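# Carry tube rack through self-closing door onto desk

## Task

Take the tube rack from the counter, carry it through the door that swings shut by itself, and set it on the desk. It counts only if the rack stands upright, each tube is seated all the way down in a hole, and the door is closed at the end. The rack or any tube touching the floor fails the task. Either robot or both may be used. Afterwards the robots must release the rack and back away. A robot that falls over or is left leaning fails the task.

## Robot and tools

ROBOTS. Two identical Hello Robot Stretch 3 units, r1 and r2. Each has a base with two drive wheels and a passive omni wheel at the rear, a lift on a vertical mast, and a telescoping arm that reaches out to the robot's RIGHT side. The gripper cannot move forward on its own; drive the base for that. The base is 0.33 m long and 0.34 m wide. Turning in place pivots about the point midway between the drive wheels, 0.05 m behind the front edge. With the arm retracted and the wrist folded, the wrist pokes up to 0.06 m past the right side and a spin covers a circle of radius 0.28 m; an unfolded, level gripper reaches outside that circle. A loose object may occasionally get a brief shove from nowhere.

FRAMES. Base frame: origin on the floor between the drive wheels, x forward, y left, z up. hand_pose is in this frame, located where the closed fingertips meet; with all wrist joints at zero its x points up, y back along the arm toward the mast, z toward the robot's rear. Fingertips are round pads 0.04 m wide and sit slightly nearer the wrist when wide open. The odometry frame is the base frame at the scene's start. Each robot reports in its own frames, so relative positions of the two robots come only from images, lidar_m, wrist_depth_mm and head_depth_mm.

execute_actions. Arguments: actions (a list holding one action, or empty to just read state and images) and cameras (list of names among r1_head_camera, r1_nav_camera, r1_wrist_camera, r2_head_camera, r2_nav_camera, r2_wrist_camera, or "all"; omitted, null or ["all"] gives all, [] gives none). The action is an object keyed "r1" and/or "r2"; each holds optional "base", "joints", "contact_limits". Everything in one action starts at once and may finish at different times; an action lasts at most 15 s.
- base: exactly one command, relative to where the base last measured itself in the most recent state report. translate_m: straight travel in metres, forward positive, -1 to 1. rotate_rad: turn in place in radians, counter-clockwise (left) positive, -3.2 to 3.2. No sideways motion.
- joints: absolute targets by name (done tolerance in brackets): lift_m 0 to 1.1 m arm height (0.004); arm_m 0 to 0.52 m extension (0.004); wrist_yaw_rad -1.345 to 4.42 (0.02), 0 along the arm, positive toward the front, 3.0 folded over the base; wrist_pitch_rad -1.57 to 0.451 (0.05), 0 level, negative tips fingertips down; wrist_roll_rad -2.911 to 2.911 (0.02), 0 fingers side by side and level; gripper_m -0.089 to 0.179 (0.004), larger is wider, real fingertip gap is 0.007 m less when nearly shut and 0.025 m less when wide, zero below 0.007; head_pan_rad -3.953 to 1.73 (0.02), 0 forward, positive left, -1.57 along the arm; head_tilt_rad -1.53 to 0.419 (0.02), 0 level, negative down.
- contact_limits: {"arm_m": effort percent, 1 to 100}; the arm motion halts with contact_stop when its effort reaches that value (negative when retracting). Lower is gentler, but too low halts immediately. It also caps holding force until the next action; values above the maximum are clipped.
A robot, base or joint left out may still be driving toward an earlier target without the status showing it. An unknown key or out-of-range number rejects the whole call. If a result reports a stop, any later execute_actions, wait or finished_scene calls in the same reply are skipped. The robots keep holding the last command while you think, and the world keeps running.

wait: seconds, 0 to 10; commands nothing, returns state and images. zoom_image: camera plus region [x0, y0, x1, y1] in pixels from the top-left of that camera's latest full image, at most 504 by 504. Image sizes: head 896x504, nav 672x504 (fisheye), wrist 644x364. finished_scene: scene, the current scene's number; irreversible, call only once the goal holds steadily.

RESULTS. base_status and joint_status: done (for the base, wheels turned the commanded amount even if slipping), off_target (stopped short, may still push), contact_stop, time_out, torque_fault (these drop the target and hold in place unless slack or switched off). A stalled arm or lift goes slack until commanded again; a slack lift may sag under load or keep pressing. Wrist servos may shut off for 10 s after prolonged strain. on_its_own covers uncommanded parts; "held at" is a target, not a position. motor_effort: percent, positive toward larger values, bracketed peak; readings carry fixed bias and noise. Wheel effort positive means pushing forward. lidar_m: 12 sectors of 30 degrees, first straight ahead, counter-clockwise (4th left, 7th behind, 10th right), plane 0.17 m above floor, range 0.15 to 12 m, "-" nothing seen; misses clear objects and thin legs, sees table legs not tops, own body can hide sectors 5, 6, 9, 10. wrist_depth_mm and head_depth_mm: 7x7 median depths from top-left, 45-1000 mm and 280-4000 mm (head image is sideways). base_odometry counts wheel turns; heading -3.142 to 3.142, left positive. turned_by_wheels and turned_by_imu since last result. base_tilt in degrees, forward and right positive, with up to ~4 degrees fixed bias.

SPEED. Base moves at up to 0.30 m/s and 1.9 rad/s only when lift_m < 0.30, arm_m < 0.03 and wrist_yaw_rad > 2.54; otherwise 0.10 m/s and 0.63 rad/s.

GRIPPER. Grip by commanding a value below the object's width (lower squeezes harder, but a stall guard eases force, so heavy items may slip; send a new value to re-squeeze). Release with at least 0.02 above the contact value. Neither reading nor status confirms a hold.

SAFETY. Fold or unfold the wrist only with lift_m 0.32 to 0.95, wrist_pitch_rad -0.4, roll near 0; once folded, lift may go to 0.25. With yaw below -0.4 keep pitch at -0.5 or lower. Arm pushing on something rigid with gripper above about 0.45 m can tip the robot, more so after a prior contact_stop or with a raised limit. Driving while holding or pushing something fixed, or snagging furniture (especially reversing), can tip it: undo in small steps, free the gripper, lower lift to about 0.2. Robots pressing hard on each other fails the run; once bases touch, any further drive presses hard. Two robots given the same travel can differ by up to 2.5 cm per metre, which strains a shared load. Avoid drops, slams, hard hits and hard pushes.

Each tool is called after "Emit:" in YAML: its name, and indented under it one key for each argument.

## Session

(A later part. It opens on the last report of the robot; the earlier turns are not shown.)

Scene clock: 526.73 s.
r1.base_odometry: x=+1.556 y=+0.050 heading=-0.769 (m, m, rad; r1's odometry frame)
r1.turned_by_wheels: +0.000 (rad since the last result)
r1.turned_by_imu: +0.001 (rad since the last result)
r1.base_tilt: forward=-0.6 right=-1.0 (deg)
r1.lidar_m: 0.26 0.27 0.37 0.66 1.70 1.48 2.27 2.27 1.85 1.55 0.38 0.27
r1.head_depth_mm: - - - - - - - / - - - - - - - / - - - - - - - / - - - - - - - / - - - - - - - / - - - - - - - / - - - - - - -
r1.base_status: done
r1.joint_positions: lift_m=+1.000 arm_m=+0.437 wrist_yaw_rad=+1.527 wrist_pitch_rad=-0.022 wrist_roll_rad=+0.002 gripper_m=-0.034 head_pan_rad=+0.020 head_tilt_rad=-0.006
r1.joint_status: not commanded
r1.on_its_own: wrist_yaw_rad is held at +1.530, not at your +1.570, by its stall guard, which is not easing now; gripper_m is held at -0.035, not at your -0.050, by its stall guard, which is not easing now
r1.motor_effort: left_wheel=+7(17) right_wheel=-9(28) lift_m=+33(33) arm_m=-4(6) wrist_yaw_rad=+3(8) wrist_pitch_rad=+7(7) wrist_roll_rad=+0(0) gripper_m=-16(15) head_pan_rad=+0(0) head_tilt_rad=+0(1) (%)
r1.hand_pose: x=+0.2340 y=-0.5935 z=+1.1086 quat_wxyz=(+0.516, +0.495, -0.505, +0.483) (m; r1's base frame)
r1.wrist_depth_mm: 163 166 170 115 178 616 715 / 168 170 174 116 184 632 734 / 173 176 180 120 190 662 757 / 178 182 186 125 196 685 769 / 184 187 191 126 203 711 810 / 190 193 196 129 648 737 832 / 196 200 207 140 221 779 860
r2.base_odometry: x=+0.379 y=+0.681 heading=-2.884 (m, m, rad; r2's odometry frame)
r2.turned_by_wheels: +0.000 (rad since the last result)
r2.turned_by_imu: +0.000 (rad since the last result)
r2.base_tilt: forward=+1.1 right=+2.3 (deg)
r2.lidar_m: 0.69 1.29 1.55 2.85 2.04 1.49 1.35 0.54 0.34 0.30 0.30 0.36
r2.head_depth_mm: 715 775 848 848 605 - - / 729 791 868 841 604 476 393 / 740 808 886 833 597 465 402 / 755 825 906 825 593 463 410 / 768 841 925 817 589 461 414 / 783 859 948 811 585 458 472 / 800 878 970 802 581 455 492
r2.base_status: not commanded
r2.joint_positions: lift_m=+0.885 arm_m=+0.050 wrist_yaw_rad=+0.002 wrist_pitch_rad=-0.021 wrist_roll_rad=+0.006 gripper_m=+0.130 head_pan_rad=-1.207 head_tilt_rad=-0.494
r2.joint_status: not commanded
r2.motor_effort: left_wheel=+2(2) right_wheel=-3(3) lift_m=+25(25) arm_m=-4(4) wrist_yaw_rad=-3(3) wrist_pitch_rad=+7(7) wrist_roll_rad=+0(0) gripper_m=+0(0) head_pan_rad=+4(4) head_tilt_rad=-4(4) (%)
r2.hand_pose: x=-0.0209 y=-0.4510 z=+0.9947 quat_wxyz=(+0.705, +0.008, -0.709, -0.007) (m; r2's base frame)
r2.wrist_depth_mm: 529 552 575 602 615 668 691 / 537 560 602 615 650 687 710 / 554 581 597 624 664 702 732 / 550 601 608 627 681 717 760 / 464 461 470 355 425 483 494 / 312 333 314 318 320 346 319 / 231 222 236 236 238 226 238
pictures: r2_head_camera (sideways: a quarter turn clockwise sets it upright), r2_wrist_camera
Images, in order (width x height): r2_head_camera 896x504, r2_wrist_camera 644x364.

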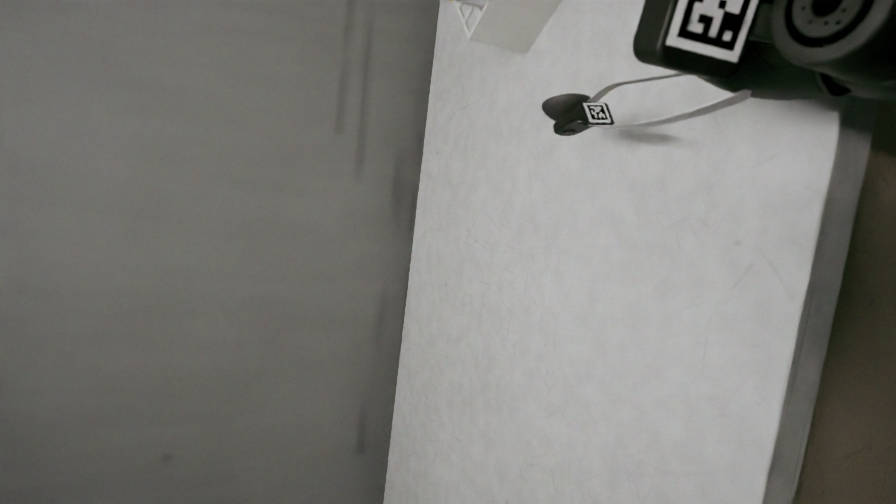

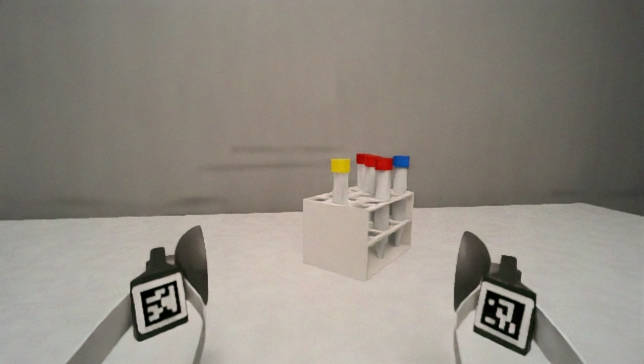

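Emit:
execute_actions:
  actions:
    - {"r1":{"base":{"rotate_rad":-0.1},"joints":{"arm_m":0.411},"contact_limits":{"arm_m":40}},"r2":{"base":{"translate_m":0.063},"joints":{"wrist_yaw_rad":-0.38,"gripper_m":0.16}}}
  cameras: []

Emit:
execute_actions:
  actions:
    - {"r1":{"base":{"translate_m":-0.0435}},"r2":{"joints":{"arm_m":0.25},"contact_limits":{"arm_m":15}}}
  cameras: []

Emit:
execute_actions:
  actions:
    - {"r1":{"base":{"rotate_rad":-0.1},"joints":{"arm_m":0.385},"contact_limits":{"arm_m":40}}}
  cameras: []

Emit:
execute_actions:
  actions:
    - {"r1":{"base":{"translate_m":-0.046}}}
  cameras: []

Emit:
execute_actions:
  actions:
    - {"r1":{"base":{"rotate_rad":-0.1},"joints":{"arm_m":0.360},"contact_limits":{"arm_m":40}}}
  cameras: []

Emit:
execute_actions:
  actions:
    - {"r1":{"base":{"translate_m":-0.0487}}}
  cameras: ["r2_wrist_camera"]

Scene clock: 572.63 s.
r1.base_odometry: x=+1.556 y=+0.050 heading=-0.868 (m, m, rad; r1's odometry frame)
r1.turned_by_wheels: -0.100 (rad since the last result)
r1.turned_by_imu: -0.097 (rad since the last result)
r1.base_tilt: forward=-0.6 right=-0.9 (deg)
r1.lidar_m: 0.24 0.25 0.33 0.58 1.65 1.53 2.30 2.27 1.99 1.56 0.36 0.25
r1.head_depth_mm: - - - - - - - / - - - - - - - / - - - - - - - / - - - - - - - / - - - - - - - / - - - - - - - / - - - - - - -
r1.base_status: done
r1.joint_positions: lift_m=+1.000 arm_m=+0.412 wrist_yaw_rad=+1.518 wrist_pitch_rad=-0.022 wrist_roll_rad=+0.002 gripper_m=-0.034 head_pan_rad=+0.020 head_tilt_rad=-0.006
r1.joint_status: all done
r1.on_its_own: wrist_yaw_rad is held at +1.530, not at your +1.570, by its stall guard, which is not easing now; gripper_m is held at -0.035, not at your -0.050, by its stall guard, which is not easing now; wrist_yaw_rad is at rest, and its effort (+14) is outside its rest range (-12 to +12)
r1.motor_effort: left_wheel=+7(37) right_wheel=-10(50) lift_m=+33(32) arm_m=-7(8) wrist_yaw_rad=+14(16) wrist_pitch_rad=+7(8) wrist_roll_rad=+0(0) gripper_m=-16(16) head_pan_rad=+1(1) head_tilt_rad=+2(1) (%)
r1.contact_limits: arm_m 40 (drawing in: default 26, maximum 42; extending or still: default 34, maximum 57)
r1.hand_pose: x=+0.2339 y=-0.5701 z=+1.1086 quat_wxyz=(+0.518, +0.493, -0.508, +0.480) (m; r1's base frame)
r1.wrist_depth_mm: 158 162 168 113 182 779 770 / 163 167 173 116 187 832 784 / 168 171 177 119 193 833 794 / 171 177 184 188 199 905 819 / 177 183 190 126 208 948 838 / 182 188 194 129 796 957 847 / 188 195 205 206 223 988 851
r2.base_odometry: x=+0.318 y=+0.665 heading=-2.883 (m, m, rad; r2's odometry frame)
r2.turned_by_wheels: +0.000 (rad since the last result)
r2.turned_by_imu: +0.001 (rad since the last result)
r2.base_tilt: forward=+1.0 right=+2.3 (deg)
r2.lidar_m: 0.66 1.22 1.47 2.80 2.06 1.55 1.41 0.52 0.32 0.29 0.29 0.35
r2.head_depth_mm: 704 765 837 850 631 485 - / 717 779 857 840 602 468 383 / 731 795 874 832 597 465 391 / 745 813 893 823 593 463 399 / 758 831 915 818 589 460 403 / 774 846 937 807 586 458 408 / 790 866 958 800 582 455 468
r2.base_status: done
r2.joint_positions: lift_m=+0.885 arm_m=+0.050 wrist_yaw_rad=-0.378 wrist_pitch_rad=-0.021 wrist_roll_rad=+0.006 gripper_m=+0.160 head_pan_rad=-1.207 head_tilt_rad=-0.494
r2.joint_status: all done
r2.motor_effort: left_wheel=+2(7) right_wheel=-3(4) lift_m=+25(25) arm_m=-4(4) wrist_yaw_rad=-3(2) wrist_pitch_rad=+7(7) wrist_roll_rad=+1(0) gripper_m=+1(100) head_pan_rad=+4(4) head_tilt_rad=-4(4) (%)
r2.hand_pose: x=-0.1158 y=-0.4329 z=+0.9947 quat_wxyz=(+0.691, -0.126, -0.698, -0.140) (m; r2's base frame)
r2.wrist_depth_mm: 470 526 618 683 813 - 967 / 477 522 619 709 840 - - / 488 542 614 733 903 - - / 499 551 437 735 844 - - / 458 477 344 437 480 484 478 / 308 - 317 316 321 317 321 / 232 222 235 238 238 225 252
pictures: none
No camera images: the call's "cameras" was empty. Leave "cameras" out to get every camera's image.

Scene clock: 575.33 s.
r1.base_odometry: x=+1.528 y=+0.083 heading=-0.868 (m, m, rad; r1's odometry frame)
r1.turned_by_wheels: +0.000 (rad since the last result)
r1.turned_by_imu: +0.001 (rad since the last result)
r1.base_tilt: forward=-0.6 right=-1.1 (deg)
r1.lidar_m: 0.27 0.28 0.38 0.64 1.64 1.49 2.26 2.22 2.01 1.58 0.38 0.28
r1.head_depth_mm: - - - - - - - / - - - - - - - / - - - - - - - / - - - - - - - / - - - - - - - / - - - - - - - / - - - - - - -
r1.base_status: done
r1.joint_positions: lift_m=+1.000 arm_m=+0.411 wrist_yaw_rad=+1.522 wrist_pitch_rad=-0.022 wrist_roll_rad=+0.002 gripper_m=-0.034 head_pan_rad=+0.020 head_tilt_rad=-0.006
r1.joint_status: not commanded
r1.on_its_own: wrist_yaw_rad is held at +1.530, not at your +1.570, by its stall guard, which is not easing now; gripper_m is held at -0.035, not at your -0.050, by its stall guard, which is not easing now
r1.motor_effort: left_wheel=+7(18) right_wheel=-10(31) lift_m=+33(33) arm_m=-5(7) wrist_yaw_rad=+9(16) wrist_pitch_rad=+8(8) wrist_roll_rad=+0(0) gripper_m=-16(17) head_pan_rad=+0(0) head_tilt_rad=+0(1) (%)
r1.hand_pose: x=+0.2340 y=-0.5688 z=+1.1086 quat_wxyz=(+0.517, +0.494, -0.507, +0.481) (m; r1's base frame)
r1.wrist_depth_mm: 164 166 170 113 177 830 772 / 168 171 174 116 183 870 797 / 172 176 180 119 189 909 819 / 177 182 186 188 196 917 820 / 184 188 191 126 202 965 856 / 190 193 197 129 850 - 869 / 196 200 208 139 219 - 873
r2.base_odometry: x=+0.318 y=+0.665 heading=-2.883 (m, m, rad; r2's odometry frame)
r2.turned_by_wheels: +0.000 (rad since the last result)
r2.turned_by_imu: +0.000 (rad since the last result)
r2.base_tilt: forward=+1.0 right=+2.3 (deg)
r2.lidar_m: 0.66 1.22 1.47 2.80 2.03 1.50 1.41 0.53 0.32 0.29 0.29 0.35
r2.head_depth_mm: 703 763 836 852 643 455 384 / 717 779 855 842 601 467 383 / 731 797 875 829 596 466 391 / 744 812 893 825 593 462 398 / 757 829 915 816 589 461 402 / 773 847 937 810 585 458 407 / 788 865 955 801 581 455 468
r2.base_status: not commanded
r2.joint_positions: lift_m=+0.885 arm_m=+0.250 wrist_yaw_rad=-0.379 wrist_pitch_rad=-0.021 wrist_roll_rad=+0.006 gripper_m=+0.160 head_pan_rad=-1.207 head_tilt_rad=-0.494
r2.joint_status: all done
r2.motor_effort: left_wheel=+2(2) right_wheel=-3(3) lift_m=+25(25) arm_m=+5(7) wrist_yaw_rad=-1(2) wrist_pitch_rad=+7(7) wrist_roll_rad=+0(0) gripper_m=+1(0) head_pan_rad=+4(4) head_tilt_rad=-4(4) (%)
r2.contact_limits: arm_m 15 (drawing in: default 30, maximum 49; extending or still: default 41, maximum 68)
r2.hand_pose: x=-0.1161 y=-0.6322 z=+0.9947 quat_wxyz=(+0.691, -0.126, -0.698, -0.140) (m; r2's base frame)
r2.wrist_depth_mm: 329 360 413 489 579 727 897 / 337 372 420 496 593 758 895 / 339 375 433 510 614 785 972 / 345 392 446 229 628 792 983 / 352 394 434 195 476 487 483 / 308 - 167 156 319 317 319 / 231 222 161 148 237 225 249
pictures: none
No camera images: the call's "cameras" was empty. Leave "cameras" out to get every camera's image.

Scene clock: 576.47 s.
r1.base_odometry: x=+1.528 y=+0.083 heading=-0.967 (m, m, rad; r1's odometry frame)
r1.turned_by_wheels: -0.100 (rad since the last result)
r1.turned_by_imu: -0.097 (rad since the last result)
r1.base_tilt: forward=-0.6 right=-1.0 (deg)
r1.lidar_m: 0.25 0.25 0.34 0.57 1.60 1.49 2.28 2.23 2.20 1.61 0.36 0.26
r1.head_depth_mm: - - - - - - - / - - - - - - - / - - - - - - - / - - - - - - - / - - - - - - - / - - - - - - - / - - - - - - -
r1.base_status: done
r1.joint_positions: lift_m=+1.000 arm_m=+0.386 wrist_yaw_rad=+1.513 wrist_pitch_rad=-0.022 wrist_roll_rad=+0.002 gripper_m=-0.034 head_pan_rad=+0.020 head_tilt_rad=-0.006
r1.joint_status: all done
r1.on_its_own: wrist_yaw_rad is held at +1.530, not at your +1.570, by its stall guard, which is not easing now; gripper_m is held at -0.035, not at your -0.050, by its stall guard, which is not easing now; wrist_yaw_rad is at rest, and its effort (+20) is outside its rest range (-12 to +12)
r1.motor_effort: left_wheel=+8(35) right_wheel=-11(46) lift_m=+33(33) arm_m=-7(7) wrist_yaw_rad=+20(20) wrist_pitch_rad=+7(8) wrist_roll_rad=+0(0) gripper_m=-17(17) head_pan_rad=+0(0) head_tilt_rad=+1(2) (%)
r1.contact_limits: arm_m 40 (drawing in: default 26, maximum 42; extending or still: default 34, maximum 57)
r1.hand_pose: x=+0.2338 y=-0.5453 z=+1.1086 quat_wxyz=(+0.519, +0.492, -0.509, +0.479) (m; r1's base frame)
r1.wrist_depth_mm: 158 162 167 112 181 961 778 / 162 167 173 116 187 966 805 / 167 172 178 121 192 - 821 / 171 177 183 188 199 - 827 / 176 183 189 126 207 - 827 / 182 188 194 129 - - 871 / 187 194 204 209 223 - 893
r2.base_odometry: x=+0.318 y=+0.665 heading=-2.883 (m, m, rad; r2's odometry frame)
r2.turned_by_wheels: +0.000 (rad since the last result)
r2.turned_by_imu: +0.000 (rad since the last result)
r2.base_tilt: forward=+1.0 right=+2.3 (deg)
r2.lidar_m: 0.66 1.22 1.48 2.79 1.98 1.52 1.41 0.52 0.32 0.29 0.29 0.35
r2.head_depth_mm: 703 764 838 853 644 455 384 / 716 779 855 843 601 468 382 / 731 796 875 831 597 466 391 / 744 812 896 825 593 464 398 / 759 829 914 817 589 460 402 / 775 844 936 810 585 458 408 / 789 863 960 803 581 455 467
r2.base_status: not commanded
r2.joint_positions: lift_m=+0.885 arm_m=+0.250 wrist_yaw_rad=-0.379 wrist_pitch_rad=-0.021 wrist_roll_rad=+0.006 gripper_m=+0.160 head_pan_rad=-1.207 head_tilt_rad=-0.494
r2.joint_status: not commanded
r2.motor_effort: left_wheel=+2(2) right_wheel=-3(3) lift_m=+25(25) arm_m=+5(5) wrist_yaw_rad=-2(1) wrist_pitch_rad=+7(7) wrist_roll_rad=+0(0) gripper_m=+0(1) head_pan_rad=+4(4) head_tilt_rad=-4(4) (%)
r2.hand_pose: x=-0.1161 y=-0.6322 z=+0.9947 quat_wxyz=(+0.691, -0.126, -0.698, -0.140) (m; r2's base frame)
r2.wrist_depth_mm: 327 365 418 484 576 724 922 / 335 373 426 503 596 755 920 / 343 381 432 508 636 774 949 / 345 386 443 228 618 824 962 / 352 385 436 196 481 478 492 / 307 - 166 156 315 319 317 / 231 221 161 148 236 226 248
pictures: none
No camera images: the call's "cameras" was empty. Leave "cameras" out to get every camera's image.

Scene clock: 577.97 s.
r1.base_odometry: x=+1.502 y=+0.120 heading=-0.967 (m, m, rad; r1's odometry frame)
r1.turned_by_wheels: +0.000 (rad since the last result)
r1.turned_by_imu: +0.001 (rad since the last result)
r1.base_tilt: forward=-0.6 right=-1.0 (deg)
r1.lidar_m: 0.27 0.28 0.39 0.63 1.59 1.44 2.25 2.18 2.23 1.64 0.38 0.28
r1.head_depth_mm: - - - - - - - / - - - - - - - / - - - - - - - / - - - - - - - / - - - - - - - / - - - - - - - / - - - - - - -
r1.base_status: done
r1.joint_positions: lift_m=+1.000 arm_m=+0.385 wrist_yaw_rad=+1.519 wrist_pitch_rad=-0.022 wrist_roll_rad=+0.002 gripper_m=-0.034 head_pan_rad=+0.020 head_tilt_rad=-0.006
r1.joint_status: not commanded
r1.on_its_own: wrist_yaw_rad is held at +1.530, not at your +1.570, by its stall guard, which is not easing now; gripper_m is held at -0.035, not at your -0.050, by its stall guard, which is not easing now; wrist_yaw_rad is at rest, and its effort (+13) is outside its rest range (-12 to +12)
r1.motor_effort: left_wheel=+6(15) right_wheel=-9(28) lift_m=+33(32) arm_m=-5(7) wrist_yaw_rad=+13(21) wrist_pitch_rad=+8(8) wrist_roll_rad=+0(0) gripper_m=-16(16) head_pan_rad=-1(1) head_tilt_rad=+1(1) (%)
r1.hand_pose: x=+0.2339 y=-0.5436 z=+1.1086 quat_wxyz=(+0.518, +0.493, -0.507, +0.481) (m; r1's base frame)
r1.wrist_depth_mm: 165 166 169 113 178 997 806 / 168 171 174 116 184 - 829 / 174 177 181 120 188 - 829 / 178 181 185 189 196 - 867 / 185 187 192 126 201 - 872 / 190 194 198 129 211 - 868 / 197 201 207 209 217 - 920
r2.base_odometry: x=+0.318 y=+0.665 heading=-2.883 (m, m, rad; r2's odometry frame)
r2.turned_by_wheels: +0.000 (rad since the last result)
r2.turned_by_imu: +0.000 (rad since the last result)
r2.base_tilt: forward=+1.0 right=+2.3 (deg)
r2.lidar_m: 0.66 1.22 1.47 2.81 1.95 1.47 1.41 0.52 0.32 0.29 0.29 0.35
r2.head_depth_mm: 702 766 837 853 644 456 384 / 716 781 855 843 602 468 382 / 731 798 874 833 598 465 390 / 745 813 895 825 593 463 399 / 758 829 914 818 589 460 402 / 773 847 936 812 584 458 408 / 789 865 956 802 581 455 468
r2.base_status: not commanded
r2.joint_positions: lift_m=+0.885 arm_m=+0.250 wrist_yaw_rad=-0.379 wrist_pitch_rad=-0.021 wrist_roll_rad=+0.006 gripper_m=+0.160 head_pan_rad=-1.207 head_tilt_rad=-0.494
r2.joint_status: not commanded
r2.motor_effort: left_wheel=+2(2) right_wheel=-3(3) lift_m=+25(25) arm_m=+5(5) wrist_yaw_rad=+0(1) wrist_pitch_rad=+7(7) wrist_roll_rad=+0(0) gripper_m=+0(1) head_pan_rad=+4(4) head_tilt_rad=-4(4) (%)
r2.hand_pose: x=-0.1161 y=-0.6322 z=+0.9947 quat_wxyz=(+0.691, -0.126, -0.698, -0.140) (m; r2's base frame)
r2.wrist_depth_mm: 332 364 413 485 571 722 880 / 335 370 421 493 600 738 919 / 340 379 425 503 612 769 971 / 347 386 439 226 637 827 967 / 355 392 438 196 476 476 480 / 309 - 166 156 314 321 317 / 230 220 160 148 236 225 249
pictures: none
No camera images: the call's "cameras" was empty. Leave "cameras" out to get every camera's image.

Scene clock: 579.10 s.
r1.base_odometry: x=+1.502 y=+0.120 heading=-1.066 (m, m, rad; r1's odometry frame)
r1.turned_by_wheels: -0.100 (rad since the last result)
r1.turned_by_imu: -0.097 (rad since the last result)
r1.base_tilt: forward=-0.6 right=-1.1 (deg)
r1.lidar_m: 0.25 0.26 0.35 0.57 1.28 1.45 1.46 2.18 2.22 1.69 0.37 0.26
r1.head_depth_mm: - - - - - - - / - - - - - - - / - - - - - - - / - - - - - - - / - - - - - - - / - - - - - - - / - - - - - - -
r1.base_status: done
r1.joint_positions: lift_m=+1.000 arm_m=+0.361 wrist_yaw_rad=+1.513 wrist_pitch_rad=-0.022 wrist_roll_rad=+0.002 gripper_m=-0.034 head_pan_rad=+0.020 head_tilt_rad=-0.006
r1.joint_status: all done
r1.on_its_own: wrist_yaw_rad is held at +1.530, not at your +1.570, by its stall guard, which is not easing now; gripper_m is held at -0.035, not at your -0.050, by its stall guard, which is not easing now; wrist_yaw_rad is at rest, and its effort (+20) is outside its rest range (-12 to +12)
r1.motor_effort: left_wheel=+7(33) right_wheel=-11(45) lift_m=+33(33) arm_m=-7(7) wrist_yaw_rad=+20(20) wrist_pitch_rad=+7(8) wrist_roll_rad=+0(0) gripper_m=-17(17) head_pan_rad=+0(1) head_tilt_rad=+2(2) (%)
r1.contact_limits: arm_m 40 (drawing in: default 26, maximum 42; extending or still: default 34, maximum 57)
r1.hand_pose: x=+0.2338 y=-0.5203 z=+1.1086 quat_wxyz=(+0.519, +0.492, -0.509, +0.479) (m; r1's base frame)
r1.wrist_depth_mm: 159 163 168 112 180 975 828 / 163 168 173 116 186 994 852 / 168 172 178 121 192 - 852 / 173 177 183 187 200 - 863 / 177 183 189 126 206 - 899 / 183 189 194 129 - - 892 / 189 195 204 208 221 - 916
r2.base_odometry: x=+0.318 y=+0.665 heading=-2.883 (m, m, rad; r2's odometry frame)
r2.turned_by_wheels: +0.000 (rad since the last result)
r2.turned_by_imu: +0.000 (rad since the last result)
r2.base_tilt: forward=+1.0 right=+2.2 (deg)
r2.lidar_m: 0.66 1.22 1.47 2.80 1.91 1.49 1.41 0.52 0.32 0.29 0.29 0.35
r2.head_depth_mm: 704 765 836 854 644 456 384 / 714 779 854 842 601 468 383 / 731 793 873 831 598 465 390 / 744 813 893 823 594 462 399 / 759 828 914 815 588 460 402 / 772 846 936 807 585 458 409 / 788 863 962 802 580 455 467
r2.base_status: not commanded
r2.joint_positions: lift_m=+0.885 arm_m=+0.250 wrist_yaw_rad=-0.379 wrist_pitch_rad=-0.021 wrist_roll_rad=+0.006 gripper_m=+0.160 head_pan_rad=-1.207 head_tilt_rad=-0.494
r2.joint_status: not commanded
r2.motor_effort: left_wheel=+2(2) right_wheel=-3(3) lift_m=+25(25) arm_m=+5(5) wrist_yaw_rad=-1(1) wrist_pitch_rad=+7(7) wrist_roll_rad=+0(0) gripper_m=+0(0) head_pan_rad=+4(4) head_tilt_rad=-4(4) (%)
r2.hand_pose: x=-0.1161 y=-0.6322 z=+0.9947 quat_wxyz=(+0.691, -0.126, -0.698, -0.140) (m; r2's base frame)
r2.wrist_depth_mm: 327 362 415 485 581 721 896 / 333 370 421 497 589 740 907 / 341 382 432 520 636 775 923 / 349 390 433 229 636 805 950 / 355 396 435 197 472 478 492 / 308 - 166 156 318 321 319 / 231 222 161 148 234 225 250
pictures: none
No camera images: the call's "cameras" was empty. Leave "cameras" out to get every camera's image.

Scene clock: 580.57 s.
r1.base_odometry: x=+1.478 y=+0.163 heading=-1.066 (m, m, rad; r1's odometry frame)
r1.turned_by_wheels: +0.000 (rad since the last result)
r1.turned_by_imu: +0.001 (rad since the last result)
r1.base_tilt: forward=-0.6 right=-1.1 (deg)
r1.lidar_m: 0.28 0.29 0.40 0.63 1.40 1.40 2.01 2.15 2.18 1.73 0.38 0.29
r1.head_depth_mm: - - - - - - - / - - - - - - - / - - - - - - - / - - - - - - - / - - - - - - - / - - - - - - - / - - - - - - -
r1.base_status: done
r1.joint_positions: lift_m=+1.000 arm_m=+0.360 wrist_yaw_rad=+1.520 wrist_pitch_rad=-0.022 wrist_roll_rad=+0.002 gripper_m=-0.034 head_pan_rad=+0.020 head_tilt_rad=-0.006
r1.joint_status: not commanded
r1.on_its_own: wrist_yaw_rad is held at +1.530, not at your +1.570, by its stall guard, which is not easing now; gripper_m is held at -0.035, not at your -0.050, by its stall guard, which is not easing now
r1.motor_effort: left_wheel=+6(15) right_wheel=-8(28) lift_m=+32(33) arm_m=-5(7) wrist_yaw_rad=+11(22) wrist_pitch_rad=+7(7) wrist_roll_rad=+0(0) gripper_m=-17(17) head_pan_rad=-1(0) head_tilt_rad=+1(1) (%)
r1.hand_pose: x=+0.2339 y=-0.5183 z=+1.1086 quat_wxyz=(+0.518, +0.493, -0.507, +0.481) (m; r1's base frame)
r1.wrist_depth_mm: 166 167 170 113 177 - 857 / 170 172 175 116 183 - 855 / 174 177 181 120 189 - 868 / 180 183 187 188 194 - 894 / 186 189 192 126 201 - 909 / 192 194 198 128 210 - 942 / 199 202 208 208 217 - 948
r2.base_odometry: x=+0.318 y=+0.665 heading=-2.883 (m, m, rad; r2's odometry frame)
r2.turned_by_wheels: +0.000 (rad since the last result)
r2.turned_by_imu: +0.000 (rad since the last result)
r2.base_tilt: forward=+1.1 right=+2.3 (deg)
r2.lidar_m: 0.66 1.23 1.47 2.80 1.88 1.44 1.41 0.52 0.32 0.29 0.29 0.35
r2.head_depth_mm: 703 765 836 853 645 455 384 / 715 779 856 840 601 468 383 / 732 798 876 832 597 465 390 / 745 812 893 825 593 462 399 / 759 829 911 819 588 460 403 / 774 845 938 809 585 458 408 / 788 863 956 802 580 455 468
r2.base_status: not commanded
r2.joint_positions: lift_m=+0.885 arm_m=+0.250 wrist_yaw_rad=-0.379 wrist_pitch_rad=-0.021 wrist_roll_rad=+0.006 gripper_m=+0.160 head_pan_rad=-1.207 head_tilt_rad=-0.494
r2.joint_status: not commanded
r2.motor_effort: left_wheel=+1(2) right_wheel=-3(3) lift_m=+25(25) arm_m=+5(5) wrist_yaw_rad=+0(1) wrist_pitch_rad=+7(7) wrist_roll_rad=+0(0) gripper_m=+1(0) head_pan_rad=+4(4) head_tilt_rad=-4(4) (%)
r2.hand_pose: x=-0.1161 y=-0.6322 z=+0.9947 quat_wxyz=(+0.691, -0.126, -0.698, -0.140) (m; r2's base frame)
r2.wrist_depth_mm: 332 363 414 485 581 736 904 / 330 370 423 498 599 751 927 / 336 379 435 503 628 777 979 / 345 383 436 228 643 803 983 / 353 381 431 196 464 482 491 / 307 - 166 155 318 318 317 / 231 218 162 148 236 226 249
pictures: r2_wrist_camera
Images, in order (width x height): r2_wrist_camera 644x364.

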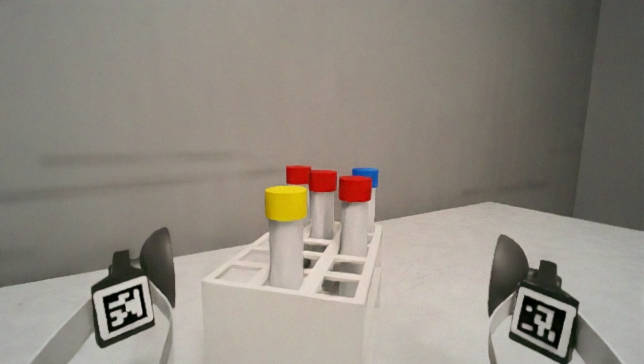

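Emit:
execute_actions:
  actions:
    - {"r1":{"base":{"rotate_rad":-0.1},"joints":{"arm_m":0.346,"wrist_yaw_rad":1.55},"contact_limits":{"arm_m":40}},"r2":{"joints":{"lift_m":0.862}}}
  cameras: []

Emit:
execute_actions:
  actions:
    - {"r1":{"base":{"translate_m":-0.051}},"r2":{"joints":{"arm_m":0.336},"contact_limits":{"arm_m":15}}}
  cameras: ["r2_wrist_camera","r2_head_camera"]

Scene clock: 603.33 s.
r1.base_odometry: x=+1.478 y=+0.163 heading=-1.166 (m, m, rad; r1's odometry frame)
r1.turned_by_wheels: -0.099 (rad since the last result)
r1.turned_by_imu: -0.097 (rad since the last result)
r1.base_tilt: forward=-0.5 right=-1.1 (deg)
r1.lidar_m: 0.25 0.26 0.35 0.58 1.11 1.55 1.40 2.15 2.16 1.80 0.37 0.27
r1.head_depth_mm: - - - - - - - / - - - - - - - / - - - - - - - / - - - - - - - / - - - - - - - / - - - - - - - / - - - - - - -
r1.base_status: done
r1.joint_positions: lift_m=+1.000 arm_m=+0.346 wrist_yaw_rad=+1.555 wrist_pitch_rad=-0.023 wrist_roll_rad=+0.002 gripper_m=-0.034 head_pan_rad=+0.020 head_tilt_rad=-0.006
r1.joint_status: all done
r1.on_its_own: gripper_m is held at -0.035, not at your -0.050, by its stall guard, which is not easing now
r1.motor_effort: left_wheel=+11(27) right_wheel=-13(42) lift_m=+33(32) arm_m=-4(8) wrist_yaw_rad=-6(27) wrist_pitch_rad=+8(8) wrist_roll_rad=+0(0) gripper_m=-16(17) head_pan_rad=+0(0) head_tilt_rad=+1(1) (%)
r1.contact_limits: arm_m 40 (drawing in: default 26, maximum 42; extending or still: default 34, maximum 57)
r1.hand_pose: x=+0.2342 y=-0.4953 z=+1.1085 quat_wxyz=(+0.509, +0.502, -0.498, +0.490) (m; r1's base frame)
r1.wrist_depth_mm: 164 167 170 114 178 - 857 / 169 172 174 117 183 - 867 / 173 177 180 120 190 - 907 / 179 182 186 188 196 - 923 / 185 187 192 126 202 - 928 / 190 194 197 129 - - 955 / 196 201 207 140 219 - 982
r2.base_odometry: x=+0.318 y=+0.665 heading=-2.883 (m, m, rad; r2's odometry frame)
r2.turned_by_wheels: +0.000 (rad since the last result)
r2.turned_by_imu: +0.001 (rad since the last result)
r2.base_tilt: forward=+1.1 right=+2.3 (deg)
r2.lidar_m: 0.66 1.22 1.47 2.81 1.85 1.45 1.41 0.52 0.32 0.29 0.29 0.35
r2.head_depth_mm: 704 764 836 852 644 443 384 / 716 780 854 839 601 467 383 / 730 796 872 835 597 465 390 / 744 812 890 824 594 462 399 / 759 828 914 815 589 460 402 / 773 847 935 810 584 458 408 / 790 864 959 801 581 455 468
r2.base_status: not commanded
r2.joint_positions: lift_m=+0.862 arm_m=+0.250 wrist_yaw_rad=-0.379 wrist_pitch_rad=-0.021 wrist_roll_rad=+0.006 gripper_m=+0.160 head_pan_rad=-1.207 head_tilt_rad=-0.494
r2.joint_status: all done
r2.motor_effort: left_wheel=+1(2) right_wheel=-3(3) lift_m=+25(26) arm_m=+4(5) wrist_yaw_rad=-1(1) wrist_pitch_rad=+7(7) wrist_roll_rad=+0(0) gripper_m=-1(0) head_pan_rad=+4(4) head_tilt_rad=-4(4) (%)
r2.hand_pose: x=-0.1161 y=-0.6322 z=+0.9716 quat_wxyz=(+0.691, -0.126, -0.698, -0.140) (m; r2's base frame)
r2.wrist_depth_mm: 328 362 414 479 581 738 897 / 332 371 426 487 600 746 925 / 343 383 431 483 609 791 892 / 346 388 438 193 616 772 965 / 348 381 179 163 407 406 405 / 262 - 156 144 269 269 271 / 205 186 162 148 199 192 211
pictures: none
No camera images: the call's "cameras" was empty. Leave "cameras" out to get every camera's image.

Scene clock: 605.20 s.
r1.base_odometry: x=+1.458 y=+0.210 heading=-1.165 (m, m, rad; r1's odometry frame)
r1.turned_by_wheels: +0.001 (rad since the last result)
r1.turned_by_imu: +0.001 (rad since the last result)
r1.base_tilt: forward=-0.6 right=-1.1 (deg)
r1.lidar_m: 0.28 0.29 0.41 0.63 1.19 1.52 1.35 2.11 2.12 1.83 0.39 0.29
r1.head_depth_mm: - - - - - - - / - - - - - - - / - - - - - - - / - - - - - - - / - - - - - - - / - - - - - - - / - - - - - - -
r1.base_status: done
r1.joint_positions: lift_m=+1.000 arm_m=+0.346 wrist_yaw_rad=+1.563 wrist_pitch_rad=-0.023 wrist_roll_rad=+0.002 gripper_m=-0.034 head_pan_rad=+0.020 head_tilt_rad=-0.006
r1.joint_status: not commanded
r1.on_its_own: gripper_m is held at -0.035, not at your -0.050, by its stall guard, which is not easing now; wrist_yaw_rad is at rest, and its effort (-16) is outside its rest range (-12 to +12)
r1.motor_effort: left_wheel=+10(16) right_wheel=-12(32) lift_m=+33(32) arm_m=-3(4) wrist_yaw_rad=-16(16) wrist_pitch_rad=+8(8) wrist_roll_rad=+0(0) gripper_m=-16(16) head_pan_rad=+0(0) head_tilt_rad=+2(1) (%)
r1.hand_pose: x=+0.2343 y=-0.4932 z=+1.1085 quat_wxyz=(+0.507, +0.504, -0.496, +0.492) (m; r1's base frame)
r1.wrist_depth_mm: 171 170 172 169 173 - 889 / 175 176 176 117 179 - 889 / 181 182 183 120 184 - 894 / 187 188 189 124 190 - 939 / 193 194 194 126 199 - 966 / 201 202 201 128 205 - - / 208 209 211 207 214 - -
r2.base_odometry: x=+0.318 y=+0.665 heading=-2.883 (m, m, rad; r2's odometry frame)
r2.turned_by_wheels: +0.000 (rad since the last result)
r2.turned_by_imu: +0.000 (rad since the last result)
r2.base_tilt: forward=+1.0 right=+2.3 (deg)
r2.lidar_m: 0.66 1.22 1.47 2.80 1.81 1.40 1.41 0.52 0.32 0.29 0.29 0.35
r2.head_depth_mm: 704 765 838 877 593 471 385 / 718 779 856 841 602 468 382 / 730 795 872 833 598 466 390 / 744 811 893 824 593 463 399 / 758 828 914 817 589 460 402 / 772 847 935 811 584 457 408 / 788 865 957 800 581 454 469
r2.base_status: not commanded
r2.joint_positions: lift_m=+0.862 arm_m=+0.336 wrist_yaw_rad=-0.379 wrist_pitch_rad=-0.021 wrist_roll_rad=+0.006 gripper_m=+0.160 head_pan_rad=-1.207 head_tilt_rad=-0.494
r2.joint_status: all done
r2.motor_effort: left_wheel=+2(2) right_wheel=-3(3) lift_m=+25(25) arm_m=+5(5) wrist_yaw_rad=+0(0) wrist_pitch_rad=+7(7) wrist_roll_rad=+1(0) gripper_m=+1(1) head_pan_rad=+3(4) head_tilt_rad=-4(4) (%)
r2.contact_limits: arm_m 15 (drawing in: default 30, maximum 49; extending or still: default 41, maximum 68)
r2.hand_pose: x=-0.1161 y=-0.7181 z=+0.9716 quat_wxyz=(+0.691, -0.126, -0.698, -0.140) (m; r2's base frame)
r2.wrist_depth_mm: 268 300 337 396 470 588 775 / 272 302 342 404 485 604 817 / 279 307 353 399 482 634 861 / 280 311 358 71 140 639 870 / 288 316 363 75 138 407 406 / 278 - 232 77 116 116 272 / 205 186 82 77 90 107 213
pictures: r2_head_camera (sideways: a quarter turn clockwise sets it upright), r2_wrist_camera
Images, in order (width x height): r2_head_camera 896x504, r2_wrist_camera 644x364.

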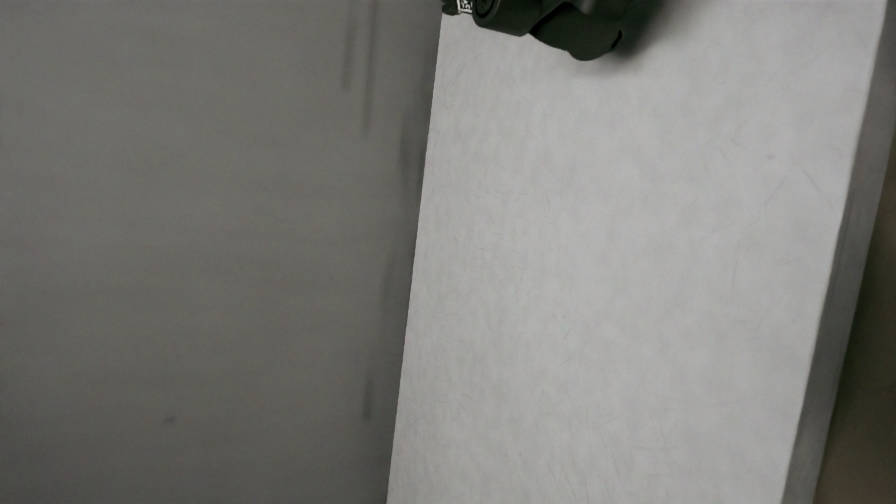

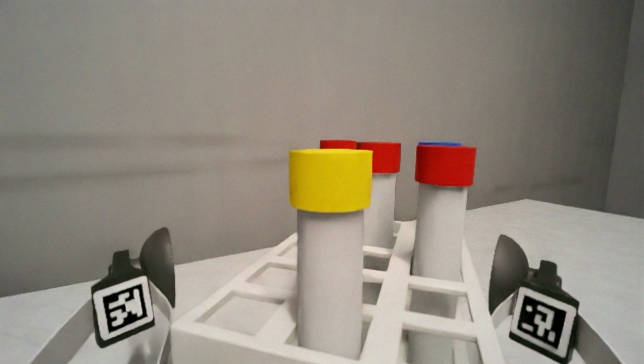

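Emit:
execute_actions:
  actions:
    - {"r1":{"base":{"rotate_rad":-0.1},"joints":{"arm_m":0.315},"contact_limits":{"arm_m":40}},"r2":{"joints":{"gripper_m":0.05}}}
  cameras: []

Emit:
execute_actions:
  actions:
    - {"r1":{"base":{"translate_m":-0.054}},"r2":{"joints":{"lift_m":0.94}}}
  cameras: ["r2_wrist_camera"]

Scene clock: 613.70 s.
r1.base_odometry: x=+1.458 y=+0.210 heading=-1.265 (m, m, rad; r1's odometry frame)
r1.turned_by_wheels: -0.100 (rad since the last result)
r1.turned_by_imu: -0.096 (rad since the last result)
r1.base_tilt: forward=-0.6 right=-1.2 (deg)
r1.lidar_m: 0.26 0.27 0.36 0.59 0.99 1.51 1.35 2.11 2.11 1.94 0.37 0.27
r1.head_depth_mm: - - - - - - - / - - - - - - - / - - - - - - - / - - - - - - - / - - - - - - - / - - - - - - - / - - - - - - -
r1.base_status: done
r1.joint_positions: lift_m=+1.000 arm_m=+0.316 wrist_yaw_rad=+1.539 wrist_pitch_rad=-0.022 wrist_roll_rad=+0.002 gripper_m=-0.034 head_pan_rad=+0.020 head_tilt_rad=-0.006
r1.joint_status: all done
r1.on_its_own: gripper_m is held at -0.035, not at your -0.050, by its stall guard, which is not easing now
r1.motor_effort: left_wheel=+9(34) right_wheel=-11(45) lift_m=+33(33) arm_m=-7(7) wrist_yaw_rad=+12(33) wrist_pitch_rad=+7(8) wrist_roll_rad=+0(0) gripper_m=-16(17) head_pan_rad=-1(0) head_tilt_rad=+1(1) (%)
r1.contact_limits: arm_m 40 (drawing in: default 26, maximum 42; extending or still: default 34, maximum 57)
r1.hand_pose: x=+0.2341 y=-0.4686 z=+1.1086 quat_wxyz=(+0.513, +0.498, -0.502, +0.486) (m; r1's base frame)
r1.wrist_depth_mm: 162 165 169 113 177 - 904 / 167 170 174 116 183 - 922 / 172 176 179 119 189 - 969 / 178 181 185 188 196 - 973 / 182 187 191 125 204 - - / 188 192 196 128 - - - / 195 199 207 140 219 - -
r2.base_odometry: x=+0.318 y=+0.665 heading=-2.883 (m, m, rad; r2's odometry frame)
r2.turned_by_wheels: +0.000 (rad since the last result)
r2.turned_by_imu: +0.001 (rad since the last result)
r2.base_tilt: forward=+1.0 right=+2.3 (deg)
r2.lidar_m: 0.66 1.22 1.48 2.81 1.78 1.41 1.41 0.52 0.32 0.29 0.29 0.35
r2.head_depth_mm: 703 765 837 855 591 470 385 / 718 779 856 841 600 468 383 / 731 797 872 829 597 465 390 / 742 814 894 824 593 464 399 / 759 830 915 816 588 460 403 / 773 847 938 809 584 457 409 / 788 866 960 802 581 454 468
r2.base_status: not commanded
r2.joint_positions: lift_m=+0.862 arm_m=+0.336 wrist_yaw_rad=-0.380 wrist_pitch_rad=-0.023 wrist_roll_rad=+0.006 gripper_m=+0.051 head_pan_rad=-1.207 head_tilt_rad=-0.494
r2.joint_status: all done
r2.motor_effort: left_wheel=+2(3) right_wheel=-3(4) lift_m=+26(26) arm_m=+4(5) wrist_yaw_rad=+1(4) wrist_pitch_rad=+8(8) wrist_roll_rad=+0(1) gripper_m=-20(100) head_pan_rad=+4(4) head_tilt_rad=-4(4) (%)
r2.hand_pose: x=-0.1163 y=-0.7181 z=+0.9711 quat_wxyz=(+0.691, -0.126, -0.698, -0.141) (m; r2's base frame)
r2.wrist_depth_mm: 268 297 340 392 466 590 750 / 272 302 348 407 478 607 813 / 277 306 350 393 492 648 866 / 281 313 360 207 520 633 919 / 286 316 342 138 184 409 409 / 280 260 139 132 127 267 268 / 193 194 145 136 131 196 200
pictures: none
No camera images: the call's "cameras" was empty. Leave "cameras" out to get every camera's image.

Scene clock: 615.23 s.
r1.base_odometry: x=+1.442 y=+0.261 heading=-1.264 (m, m, rad; r1's odometry frame)
r1.turned_by_wheels: +0.001 (rad since the last result)
r1.turned_by_imu: +0.001 (rad since the last result)
r1.base_tilt: forward=-0.5 right=-1.1 (deg)
r1.lidar_m: 0.28 0.30 0.42 0.63 1.07 1.47 1.29 2.07 2.07 1.98 0.39 0.29
r1.head_depth_mm: - - - - - - - / - - - - - - - / - - - - - - - / - - - - - - - / - - - - - - - / - - - - - - - / - - - - - - -
r1.base_status: done
r1.joint_positions: lift_m=+1.000 arm_m=+0.315 wrist_yaw_rad=+1.550 wrist_pitch_rad=-0.022 wrist_roll_rad=+0.002 gripper_m=-0.034 head_pan_rad=+0.020 head_tilt_rad=-0.006
r1.joint_status: not commanded
r1.on_its_own: gripper_m is held at -0.035, not at your -0.050, by its stall guard, which is not easing now
r1.motor_effort: left_wheel=+10(12) right_wheel=-12(26) lift_m=+33(32) arm_m=-5(7) wrist_yaw_rad=+0(14) wrist_pitch_rad=+7(7) wrist_roll_rad=+0(0) gripper_m=-16(17) head_pan_rad=-1(0) head_tilt_rad=+1(1) (%)
r1.hand_pose: x=+0.2342 y=-0.4658 z=+1.1087 quat_wxyz=(+0.511, +0.501, -0.500, +0.489) (m; r1's base frame)
r1.wrist_depth_mm: 170 170 171 114 173 - 943 / 175 176 177 116 180 - 954 / 180 181 183 119 186 - 980 / 187 187 188 125 192 - - / 193 194 195 126 197 - - / 199 200 201 129 206 - - / 207 207 209 140 213 - -
r2.base_odometry: x=+0.318 y=+0.665 heading=-2.883 (m, m, rad; r2's odometry frame)
r2.turned_by_wheels: +0.000 (rad since the last result)
r2.turned_by_imu: +0.000 (rad since the last result)
r2.base_tilt: forward=+1.1 right=+2.3 (deg)
r2.lidar_m: 0.66 1.22 1.48 2.81 1.75 1.36 1.41 0.52 0.32 0.29 0.29 0.35
r2.head_depth_mm: 702 764 838 876 593 470 385 / 716 780 854 841 601 467 383 / 729 795 873 833 597 465 390 / 744 814 894 824 593 463 399 / 757 827 915 817 589 461 402 / 772 846 936 809 585 458 408 / 789 865 960 800 580 454 468
r2.base_status: not commanded
r2.joint_positions: lift_m=+0.940 arm_m=+0.336 wrist_yaw_rad=-0.380 wrist_pitch_rad=-0.029 wrist_roll_rad=+0.006 gripper_m=+0.051 head_pan_rad=-1.207 head_tilt_rad=-0.494
r2.joint_status: all done
r2.motor_effort: left_wheel=+2(2) right_wheel=-3(3) lift_m=+41(43) arm_m=+4(4) wrist_yaw_rad=+1(0) wrist_pitch_rad=+10(10) wrist_roll_rad=+0(0) gripper_m=-21(22) head_pan_rad=+4(5) head_tilt_rad=-4(4) (%)
r2.hand_pose: x=-0.1162 y=-0.7179 z=+1.0470 quat_wxyz=(+0.690, -0.124, -0.698, -0.143) (m; r2's base frame)
r2.wrist_depth_mm: 263 297 336 392 462 581 777 / 271 304 346 408 485 603 807 / 274 305 359 397 497 636 848 / 278 312 365 207 512 668 889 / 286 322 348 139 183 633 889 / 292 323 138 133 127 418 425 / 297 317 144 135 132 310 316
pictures: r2_wrist_camera
Images, in order (width x height): r2_wrist_camera 644x364.

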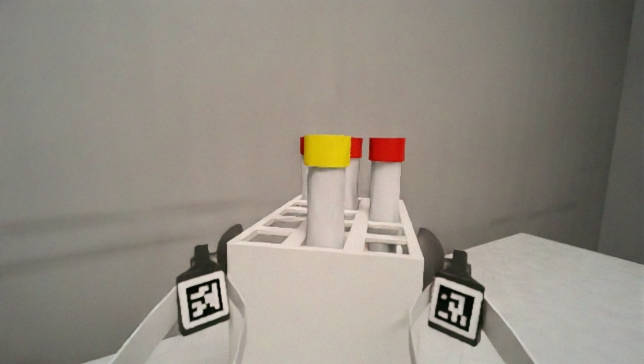

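Emit:
execute_actions:
  actions:
    - {"r1":{"base":{"rotate_rad":-0.1},"joints":{"arm_m":0.290},"contact_limits":{"arm_m":40}},"r2":{"joints":{"arm_m":0.01}}}
  cameras: []

Emit:
execute_actions:
  actions:
    - {"r1":{"base":{"translate_m":-0.056}},"r2":{"base":{"rotate_rad":0.6},"joints":{"wrist_yaw_rad":1.5,"head_pan_rad":0,"head_tilt_rad":-0.3}}}
  cameras: []

Emit:
execute_actions:
  actions:
    - {"r1":{"base":{"rotate_rad":-0.1},"joints":{"arm_m":0.265},"contact_limits":{"arm_m":40}},"r2":{"base":{"translate_m":0.4}}}
  cameras: []

Emit:
execute_actions:
  actions:
    - {"r1":{"base":{"translate_m":-0.059}},"r2":{"base":{"rotate_rad":1.23}}}
  cameras: ["r2_nav_camera","r2_wrist_camera","r1_nav_camera"]

Scene clock: 653.80 s.
r1.base_odometry: x=+1.442 y=+0.261 heading=-1.364 (m, m, rad; r1's odometry frame)
r1.turned_by_wheels: -0.100 (rad since the last result)
r1.turned_by_imu: -0.096 (rad since the last result)
r1.base_tilt: forward=-0.6 right=-1.0 (deg)
r1.lidar_m: 0.26 0.27 0.37 0.61 0.92 1.47 1.29 2.09 2.07 2.12 0.37 0.27
r1.head_depth_mm: - - - - - - - / - - - - - - - / - - - - - - - / - - - - - - - / - - - - - - - / - - - - - - - / - - - - - - -
r1.base_status: done
r1.joint_positions: lift_m=+1.000 arm_m=+0.290 wrist_yaw_rad=+1.546 wrist_pitch_rad=-0.022 wrist_roll_rad=+0.002 gripper_m=-0.034 head_pan_rad=+0.020 head_tilt_rad=-0.006
r1.joint_status: all done
r1.on_its_own: gripper_m is held at -0.035, not at your -0.050, by its stall guard, which is not easing now
r1.motor_effort: left_wheel=+8(29) right_wheel=-11(41) lift_m=+33(33) arm_m=-6(7) wrist_yaw_rad=+5(21) wrist_pitch_rad=+7(8) wrist_roll_rad=+0(0) gripper_m=-16(16) head_pan_rad=+0(0) head_tilt_rad=+1(1) (%)
r1.contact_limits: arm_m 40 (drawing in: default 26, maximum 42; extending or still: default 34, maximum 57)
r1.hand_pose: x=+0.2342 y=-0.4418 z=+1.1086 quat_wxyz=(+0.512, +0.500, -0.501, +0.488) (m; r1's base frame)
r1.wrist_depth_mm: 164 166 170 114 177 - 978 / 169 172 175 116 183 - - / 173 177 180 120 188 - - / 179 182 186 126 194 - - / 185 188 191 125 202 - - / 191 194 197 128 - - - / 197 199 207 139 218 - -
r2.base_odometry: x=+0.318 y=+0.665 heading=-2.883 (m, m, rad; r2's odometry frame)
r2.turned_by_wheels: +0.000 (rad since the last result)
r2.turned_by_imu: +0.001 (rad since the last result)
r2.base_tilt: forward=+1.0 right=+2.3 (deg)
r2.lidar_m: 0.66 1.22 1.47 2.80 1.72 1.37 1.41 0.52 0.32 0.29 0.29 0.35
r2.head_depth_mm: 704 763 837 848 606 471 405 / 718 779 854 839 602 468 383 / 732 796 877 833 598 465 390 / 744 811 893 824 593 463 399 / 760 829 915 818 587 460 402 / 772 846 935 809 585 458 408 / 789 867 954 803 581 456 468
r2.base_status: not commanded
r2.joint_positions: lift_m=+0.940 arm_m=+0.010 wrist_yaw_rad=-0.380 wrist_pitch_rad=-0.029 wrist_roll_rad=+0.006 gripper_m=+0.051 head_pan_rad=-1.207 head_tilt_rad=-0.494
r2.joint_status: all done
r2.motor_effort: left_wheel=+2(2) right_wheel=-3(3) lift_m=+41(41) arm_m=-5(7) wrist_yaw_rad=+0(1) wrist_pitch_rad=+10(10) wrist_roll_rad=+0(0) gripper_m=-22(21) head_pan_rad=+4(4) head_tilt_rad=-4(4) (%)
r2.hand_pose: x=-0.1162 y=-0.3925 z=+1.0469 quat_wxyz=(+0.690, -0.124, -0.698, -0.144) (m; r2's base frame)
r2.wrist_depth_mm: 493 547 618 742 904 - - / 505 566 660 732 907 - - / 512 575 671 749 940 - - / 531 593 678 206 970 - - / 533 586 573 139 184 653 957 / 417 408 139 133 128 431 426 / 308 312 144 136 132 309 319
pictures: none
No camera images: the call's "cameras" was empty. Leave "cameras" out to get every camera's image.

Scene clock: 655.73 s.
r1.base_odometry: x=+1.430 y=+0.316 heading=-1.363 (m, m, rad; r1's odometry frame)
r1.turned_by_wheels: +0.001 (rad since the last result)
r1.turned_by_imu: +0.001 (rad since the last result)
r1.base_tilt: forward=-0.5 right=-1.1 (deg)
r1.lidar_m: 0.29 0.30 0.43 0.65 0.98 1.43 1.24 2.06 2.04 2.18 0.39 0.29
r1.head_depth_mm: - - - - - - - / - - - - - - - / - - - - - - - / - - - - - - - / - - - - - - - / - - - - - - - / - - - - - - -
r1.base_status: done
r1.joint_positions: lift_m=+1.000 arm_m=+0.290 wrist_yaw_rad=+1.557 wrist_pitch_rad=-0.022 wrist_roll_rad=+0.002 gripper_m=-0.034 head_pan_rad=+0.020 head_tilt_rad=-0.006
r1.joint_status: not commanded
r1.on_its_own: gripper_m is held at -0.035, not at your -0.050, by its stall guard, which is not easing now
r1.motor_effort: left_wheel=+12(15) right_wheel=-17(27) lift_m=+32(32) arm_m=-3(6) wrist_yaw_rad=-8(9) wrist_pitch_rad=+8(8) wrist_roll_rad=+0(0) gripper_m=-16(16) head_pan_rad=+0(0) head_tilt_rad=+1(2) (%)
r1.hand_pose: x=+0.2343 y=-0.4387 z=+1.1087 quat_wxyz=(+0.509, +0.503, -0.498, +0.490) (m; r1's base frame)
r1.wrist_depth_mm: 172 172 172 116 172 - - / 177 178 177 117 178 - - / 183 183 183 119 184 - - / 188 188 189 124 191 - - / 196 196 196 125 197 - - / 202 202 202 128 204 - - / 209 210 211 142 214 - -
r2.base_odometry: x=+0.318 y=+0.665 heading=-2.284 (m, m, rad; r2's odometry frame)
r2.turned_by_wheels: +0.600 (rad since the last result)
r2.turned_by_imu: +0.595 (rad since the last result)
r2.base_tilt: forward=+1.0 right=+2.3 (deg)
r2.lidar_m: 1.23 1.57 2.86 1.37 1.31 1.41 0.47 0.31 0.29 0.29 0.37 0.79
r2.head_depth_mm: 988 1034 1091 1148 1213 1287 1354 / 1028 1080 1139 1204 1283 1358 1415 / 1072 1129 1198 1264 1344 1439 1457 / 1121 1181 1254 1335 1428 1525 1455 / 1177 1244 1321 1408 1506 1619 1451 / 1232 1308 1393 1497 1601 1706 1437 / 1301 1380 1489 1596 1711 1787 1428
r2.base_status: done
r2.joint_positions: lift_m=+0.940 arm_m=+0.010 wrist_yaw_rad=+1.498 wrist_pitch_rad=-0.029 wrist_roll_rad=+0.006 gripper_m=+0.051 head_pan_rad=-0.007 head_tilt_rad=-0.310
r2.joint_status: all done
r2.motor_effort: left_wheel=-3(6) right_wheel=+4(9) lift_m=+41(41) arm_m=-4(5) wrist_yaw_rad=+1(7) wrist_pitch_rad=+10(10) wrist_roll_rad=+0(0) gripper_m=-21(21) head_pan_rad=+4(59) head_tilt_rad=+6(28) (%)
r2.hand_pose: x=+0.2334 y=-0.1739 z=+1.0469 quat_wxyz=(+0.524, +0.490, -0.512, +0.472) (m; r2's base frame)
r2.wrist_depth_mm: - - - - 991 910 823 / - - - - - 923 819 / - - - - - 909 864 / - - - 206 - 929 868 / - - - 139 184 951 635 / - - 139 133 127 676 424 / - - 144 135 131 598 331
pictures: none
No camera images: the call's "cameras" was empty. Leave "cameras" out to get every camera's image.

Scene clock: 660.70 s.
r1.base_odometry: x=+1.430 y=+0.316 heading=-1.462 (m, m, rad; r1's odometry frame)
r1.turned_by_wheels: -0.099 (rad since the last result)
r1.turned_by_imu: -0.097 (rad since the last result)
r1.base_tilt: forward=-0.5 right=-1.1 (deg)
r1.lidar_m: 0.26 0.27 0.37 0.62 0.88 1.43 1.50 1.37 2.04 2.14 0.38 0.27
r1.head_depth_mm: - - - - - - - / - - - - - - - / - - - - - - - / - - - - - - - / - - - - - - - / - - - - - - - / - - - - - - -
r1.base_status: done
r1.joint_positions: lift_m=+1.000 arm_m=+0.265 wrist_yaw_rad=+1.554 wrist_pitch_rad=-0.022 wrist_roll_rad=+0.002 gripper_m=-0.034 head_pan_rad=+0.020 head_tilt_rad=-0.006
r1.joint_status: all done
r1.on_its_own: gripper_m is held at -0.035, not at your -0.050, by its stall guard, which is not easing now
r1.motor_effort: left_wheel=+10(30) right_wheel=-14(38) lift_m=+33(33) arm_m=-5(6) wrist_yaw_rad=-5(27) wrist_pitch_rad=+7(8) wrist_roll_rad=+0(0) gripper_m=-16(17) head_pan_rad=+0(0) head_tilt_rad=+1(1) (%)
r1.contact_limits: arm_m 40 (drawing in: default 26, maximum 42; extending or still: default 34, maximum 57)
r1.hand_pose: x=+0.2342 y=-0.4147 z=+1.1086 quat_wxyz=(+0.510, +0.502, -0.499, +0.490) (m; r1's base frame)
r1.wrist_depth_mm: 165 168 171 115 177 - - / 170 173 175 116 182 - - / 175 178 181 120 187 - - / 181 184 187 125 194 - - / 186 189 193 125 201 - - / 192 196 198 129 208 - - / 200 203 208 141 218 - -
r2.base_odometry: x=+0.056 y=+0.362 heading=-2.284 (m, m, rad; r2's odometry frame)
r2.turned_by_wheels: +0.000 (rad since the last result)
r2.turned_by_imu: +0.003 (rad since the last result)
r2.base_tilt: forward=+1.0 right=+2.3 (deg)
r2.lidar_m: 0.86 1.09 2.35 1.72 1.74 1.77 0.73 0.48 0.45 0.45 0.57 0.85
r2.head_depth_mm: 676 710 746 787 833 879 940 / 704 742 779 825 876 929 994 / 735 774 818 866 923 988 1059 / 769 812 858 915 974 1047 1128 / 805 850 905 967 1032 1118 1208 / 845 895 957 1022 1099 1194 1289 / 888 948 1011 1088 1176 1282 1357
r2.base_status: done
r2.joint_positions: lift_m=+0.940 arm_m=+0.010 wrist_yaw_rad=+1.498 wrist_pitch_rad=-0.029 wrist_roll_rad=+0.006 gripper_m=+0.051 head_pan_rad=-0.007 head_tilt_rad=-0.310
r2.joint_status: not commanded
r2.motor_effort: left_wheel=-3(5) right_wheel=+4(9) lift_m=+41(41) arm_m=-4(4) wrist_yaw_rad=+2(2) wrist_pitch_rad=+10(10) wrist_roll_rad=+0(1) gripper_m=-21(20) head_pan_rad=+4(4) head_tilt_rad=+6(7) (%)
r2.hand_pose: x=+0.2334 y=-0.1739 z=+1.0469 quat_wxyz=(+0.524, +0.490, -0.512, +0.472) (m; r2's base frame)
r2.wrist_depth_mm: - 907 809 695 654 578 534 / - 912 799 730 657 608 557 / - 982 817 721 669 618 570 / - - 863 206 655 609 572 / - - 853 137 183 631 587 / - - 138 133 127 638 592 / - - 145 136 132 657 621
pictures: none
No camera images: the call's "cameras" was empty. Leave "cameras" out to get every camera's image.

Scene clock: 663.60 s.
r1.base_odometry: x=+1.424 y=+0.375 heading=-1.462 (m, m, rad; r1's odometry frame)
r1.turned_by_wheels: +0.001 (rad since the last result)
r1.turned_by_imu: +0.001 (rad since the last result)
r1.base_tilt: forward=-0.7 right=-1.0 (deg)
r1.lidar_m: 0.29 0.30 0.44 0.65 0.92 1.38 1.41 1.44 2.01 2.10 0.39 0.30
r1.head_depth_mm: - - - - - - - / - - - - - - - / - - - - - - - / - - - - - - - / - - - - - - - / - - - - - - - / - - - - - - -
r1.base_status: done
r1.joint_positions: lift_m=+1.000 arm_m=+0.265 wrist_yaw_rad=+1.566 wrist_pitch_rad=-0.022 wrist_roll_rad=+0.002 gripper_m=-0.034 head_pan_rad=+0.020 head_tilt_rad=-0.006
r1.joint_status: not commanded
r1.on_its_own: gripper_m is held at -0.035, not at your -0.050, by its stall guard, which is not easing now; wrist_yaw_rad is at rest, and its effort (-19) is outside its rest range (-12 to +12)
r1.motor_effort: left_wheel=+13(15) right_wheel=-18(29) lift_m=+33(33) arm_m=-2(5) wrist_yaw_rad=-19(19) wrist_pitch_rad=+7(7) wrist_roll_rad=+0(0) gripper_m=-17(16) head_pan_rad=+0(1) head_tilt_rad=+1(1) (%)
r1.hand_pose: x=+0.2343 y=-0.4114 z=+1.1086 quat_wxyz=(+0.507, +0.505, -0.496, +0.493) (m; r1's base frame)
r1.wrist_depth_mm: 174 173 172 170 171 - - / 179 178 177 120 177 - - / 186 185 184 120 182 - - / 192 191 190 123 189 - - / 198 198 197 126 196 - - / 205 205 202 128 203 - - / 214 212 212 208 212 - -
r2.base_odometry: x=+0.056 y=+0.362 heading=-1.054 (m, m, rad; r2's odometry frame)
r2.turned_by_wheels: +1.230 (rad since the last result)
r2.turned_by_imu: +1.220 (rad since the last result)
r2.base_tilt: forward=+1.0 right=+2.3 (deg)
r2.lidar_m: 2.70 1.66 1.44 1.78 0.60 0.46 0.45 0.48 0.69 0.85 0.90 1.30
r2.head_depth_mm: 2291 2406 2572 2672 2556 1933 1430 / 2319 2442 2583 2789 2675 1891 1471 / 2321 2452 2599 2806 2646 1887 1468 / 2355 2470 2612 2810 2628 1864 1459 / 2351 2496 2660 2816 2594 1868 1455 / 2372 2513 2695 2869 2555 1851 1436 / 2385 2539 2688 2918 2528 1831 1428
r2.base_status: done
r2.joint_positions: lift_m=+0.940 arm_m=+0.010 wrist_yaw_rad=+1.499 wrist_pitch_rad=-0.029 wrist_roll_rad=+0.006 gripper_m=+0.051 head_pan_rad=-0.007 head_tilt_rad=-0.310
r2.joint_status: not commanded
r2.motor_effort: left_wheel=-3(8) right_wheel=+4(9) lift_m=+41(41) arm_m=-5(4) wrist_yaw_rad=+2(3) wrist_pitch_rad=+10(10) wrist_roll_rad=+0(0) gripper_m=-21(21) head_pan_rad=+4(4) head_tilt_rad=+6(6) (%)
r2.hand_pose: x=+0.2334 y=-0.1737 z=+1.0469 quat_wxyz=(+0.523, +0.491, -0.512, +0.473) (m; r2's base frame)
r2.wrist_depth_mm: - - - - - - 813 / - - - - - - 842 / - - - - - - 808 / - - - 207 - - 811 / - - - 138 184 - 791 / - - 138 133 127 - 799 / - - 144 136 131 - 808
pictures: r1_nav_camera (sideways: a quarter turn counterclockwise sets it upright), r2_nav_camera (sideways: a quarter turn counterclockwise sets it upright), r2_wrist_camera
Images, in order (width x height): r1_nav_camera 672x504, r2_nav_camera 672x504, r2_wrist_camera 644x364.

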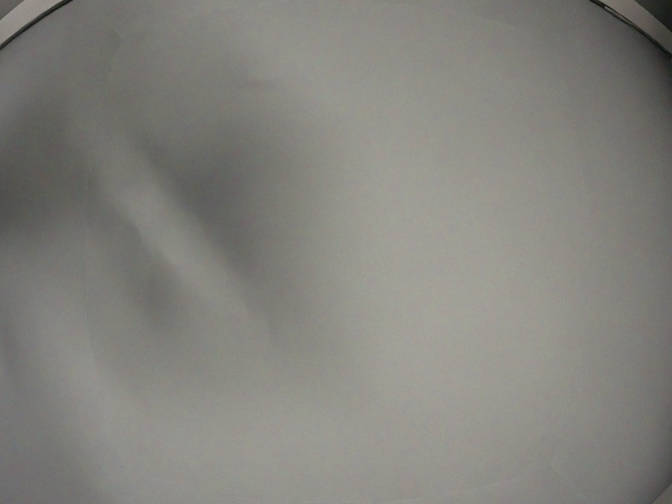

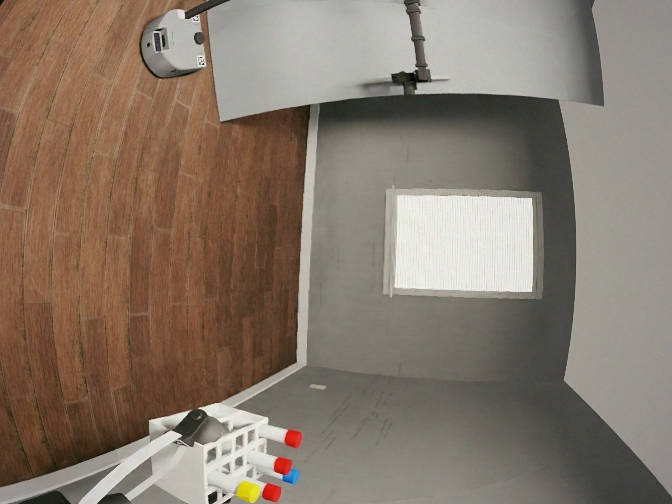

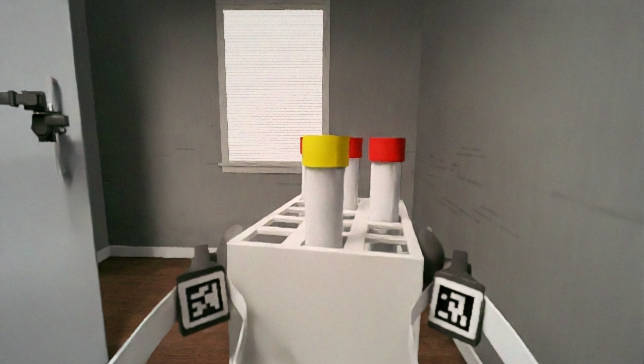

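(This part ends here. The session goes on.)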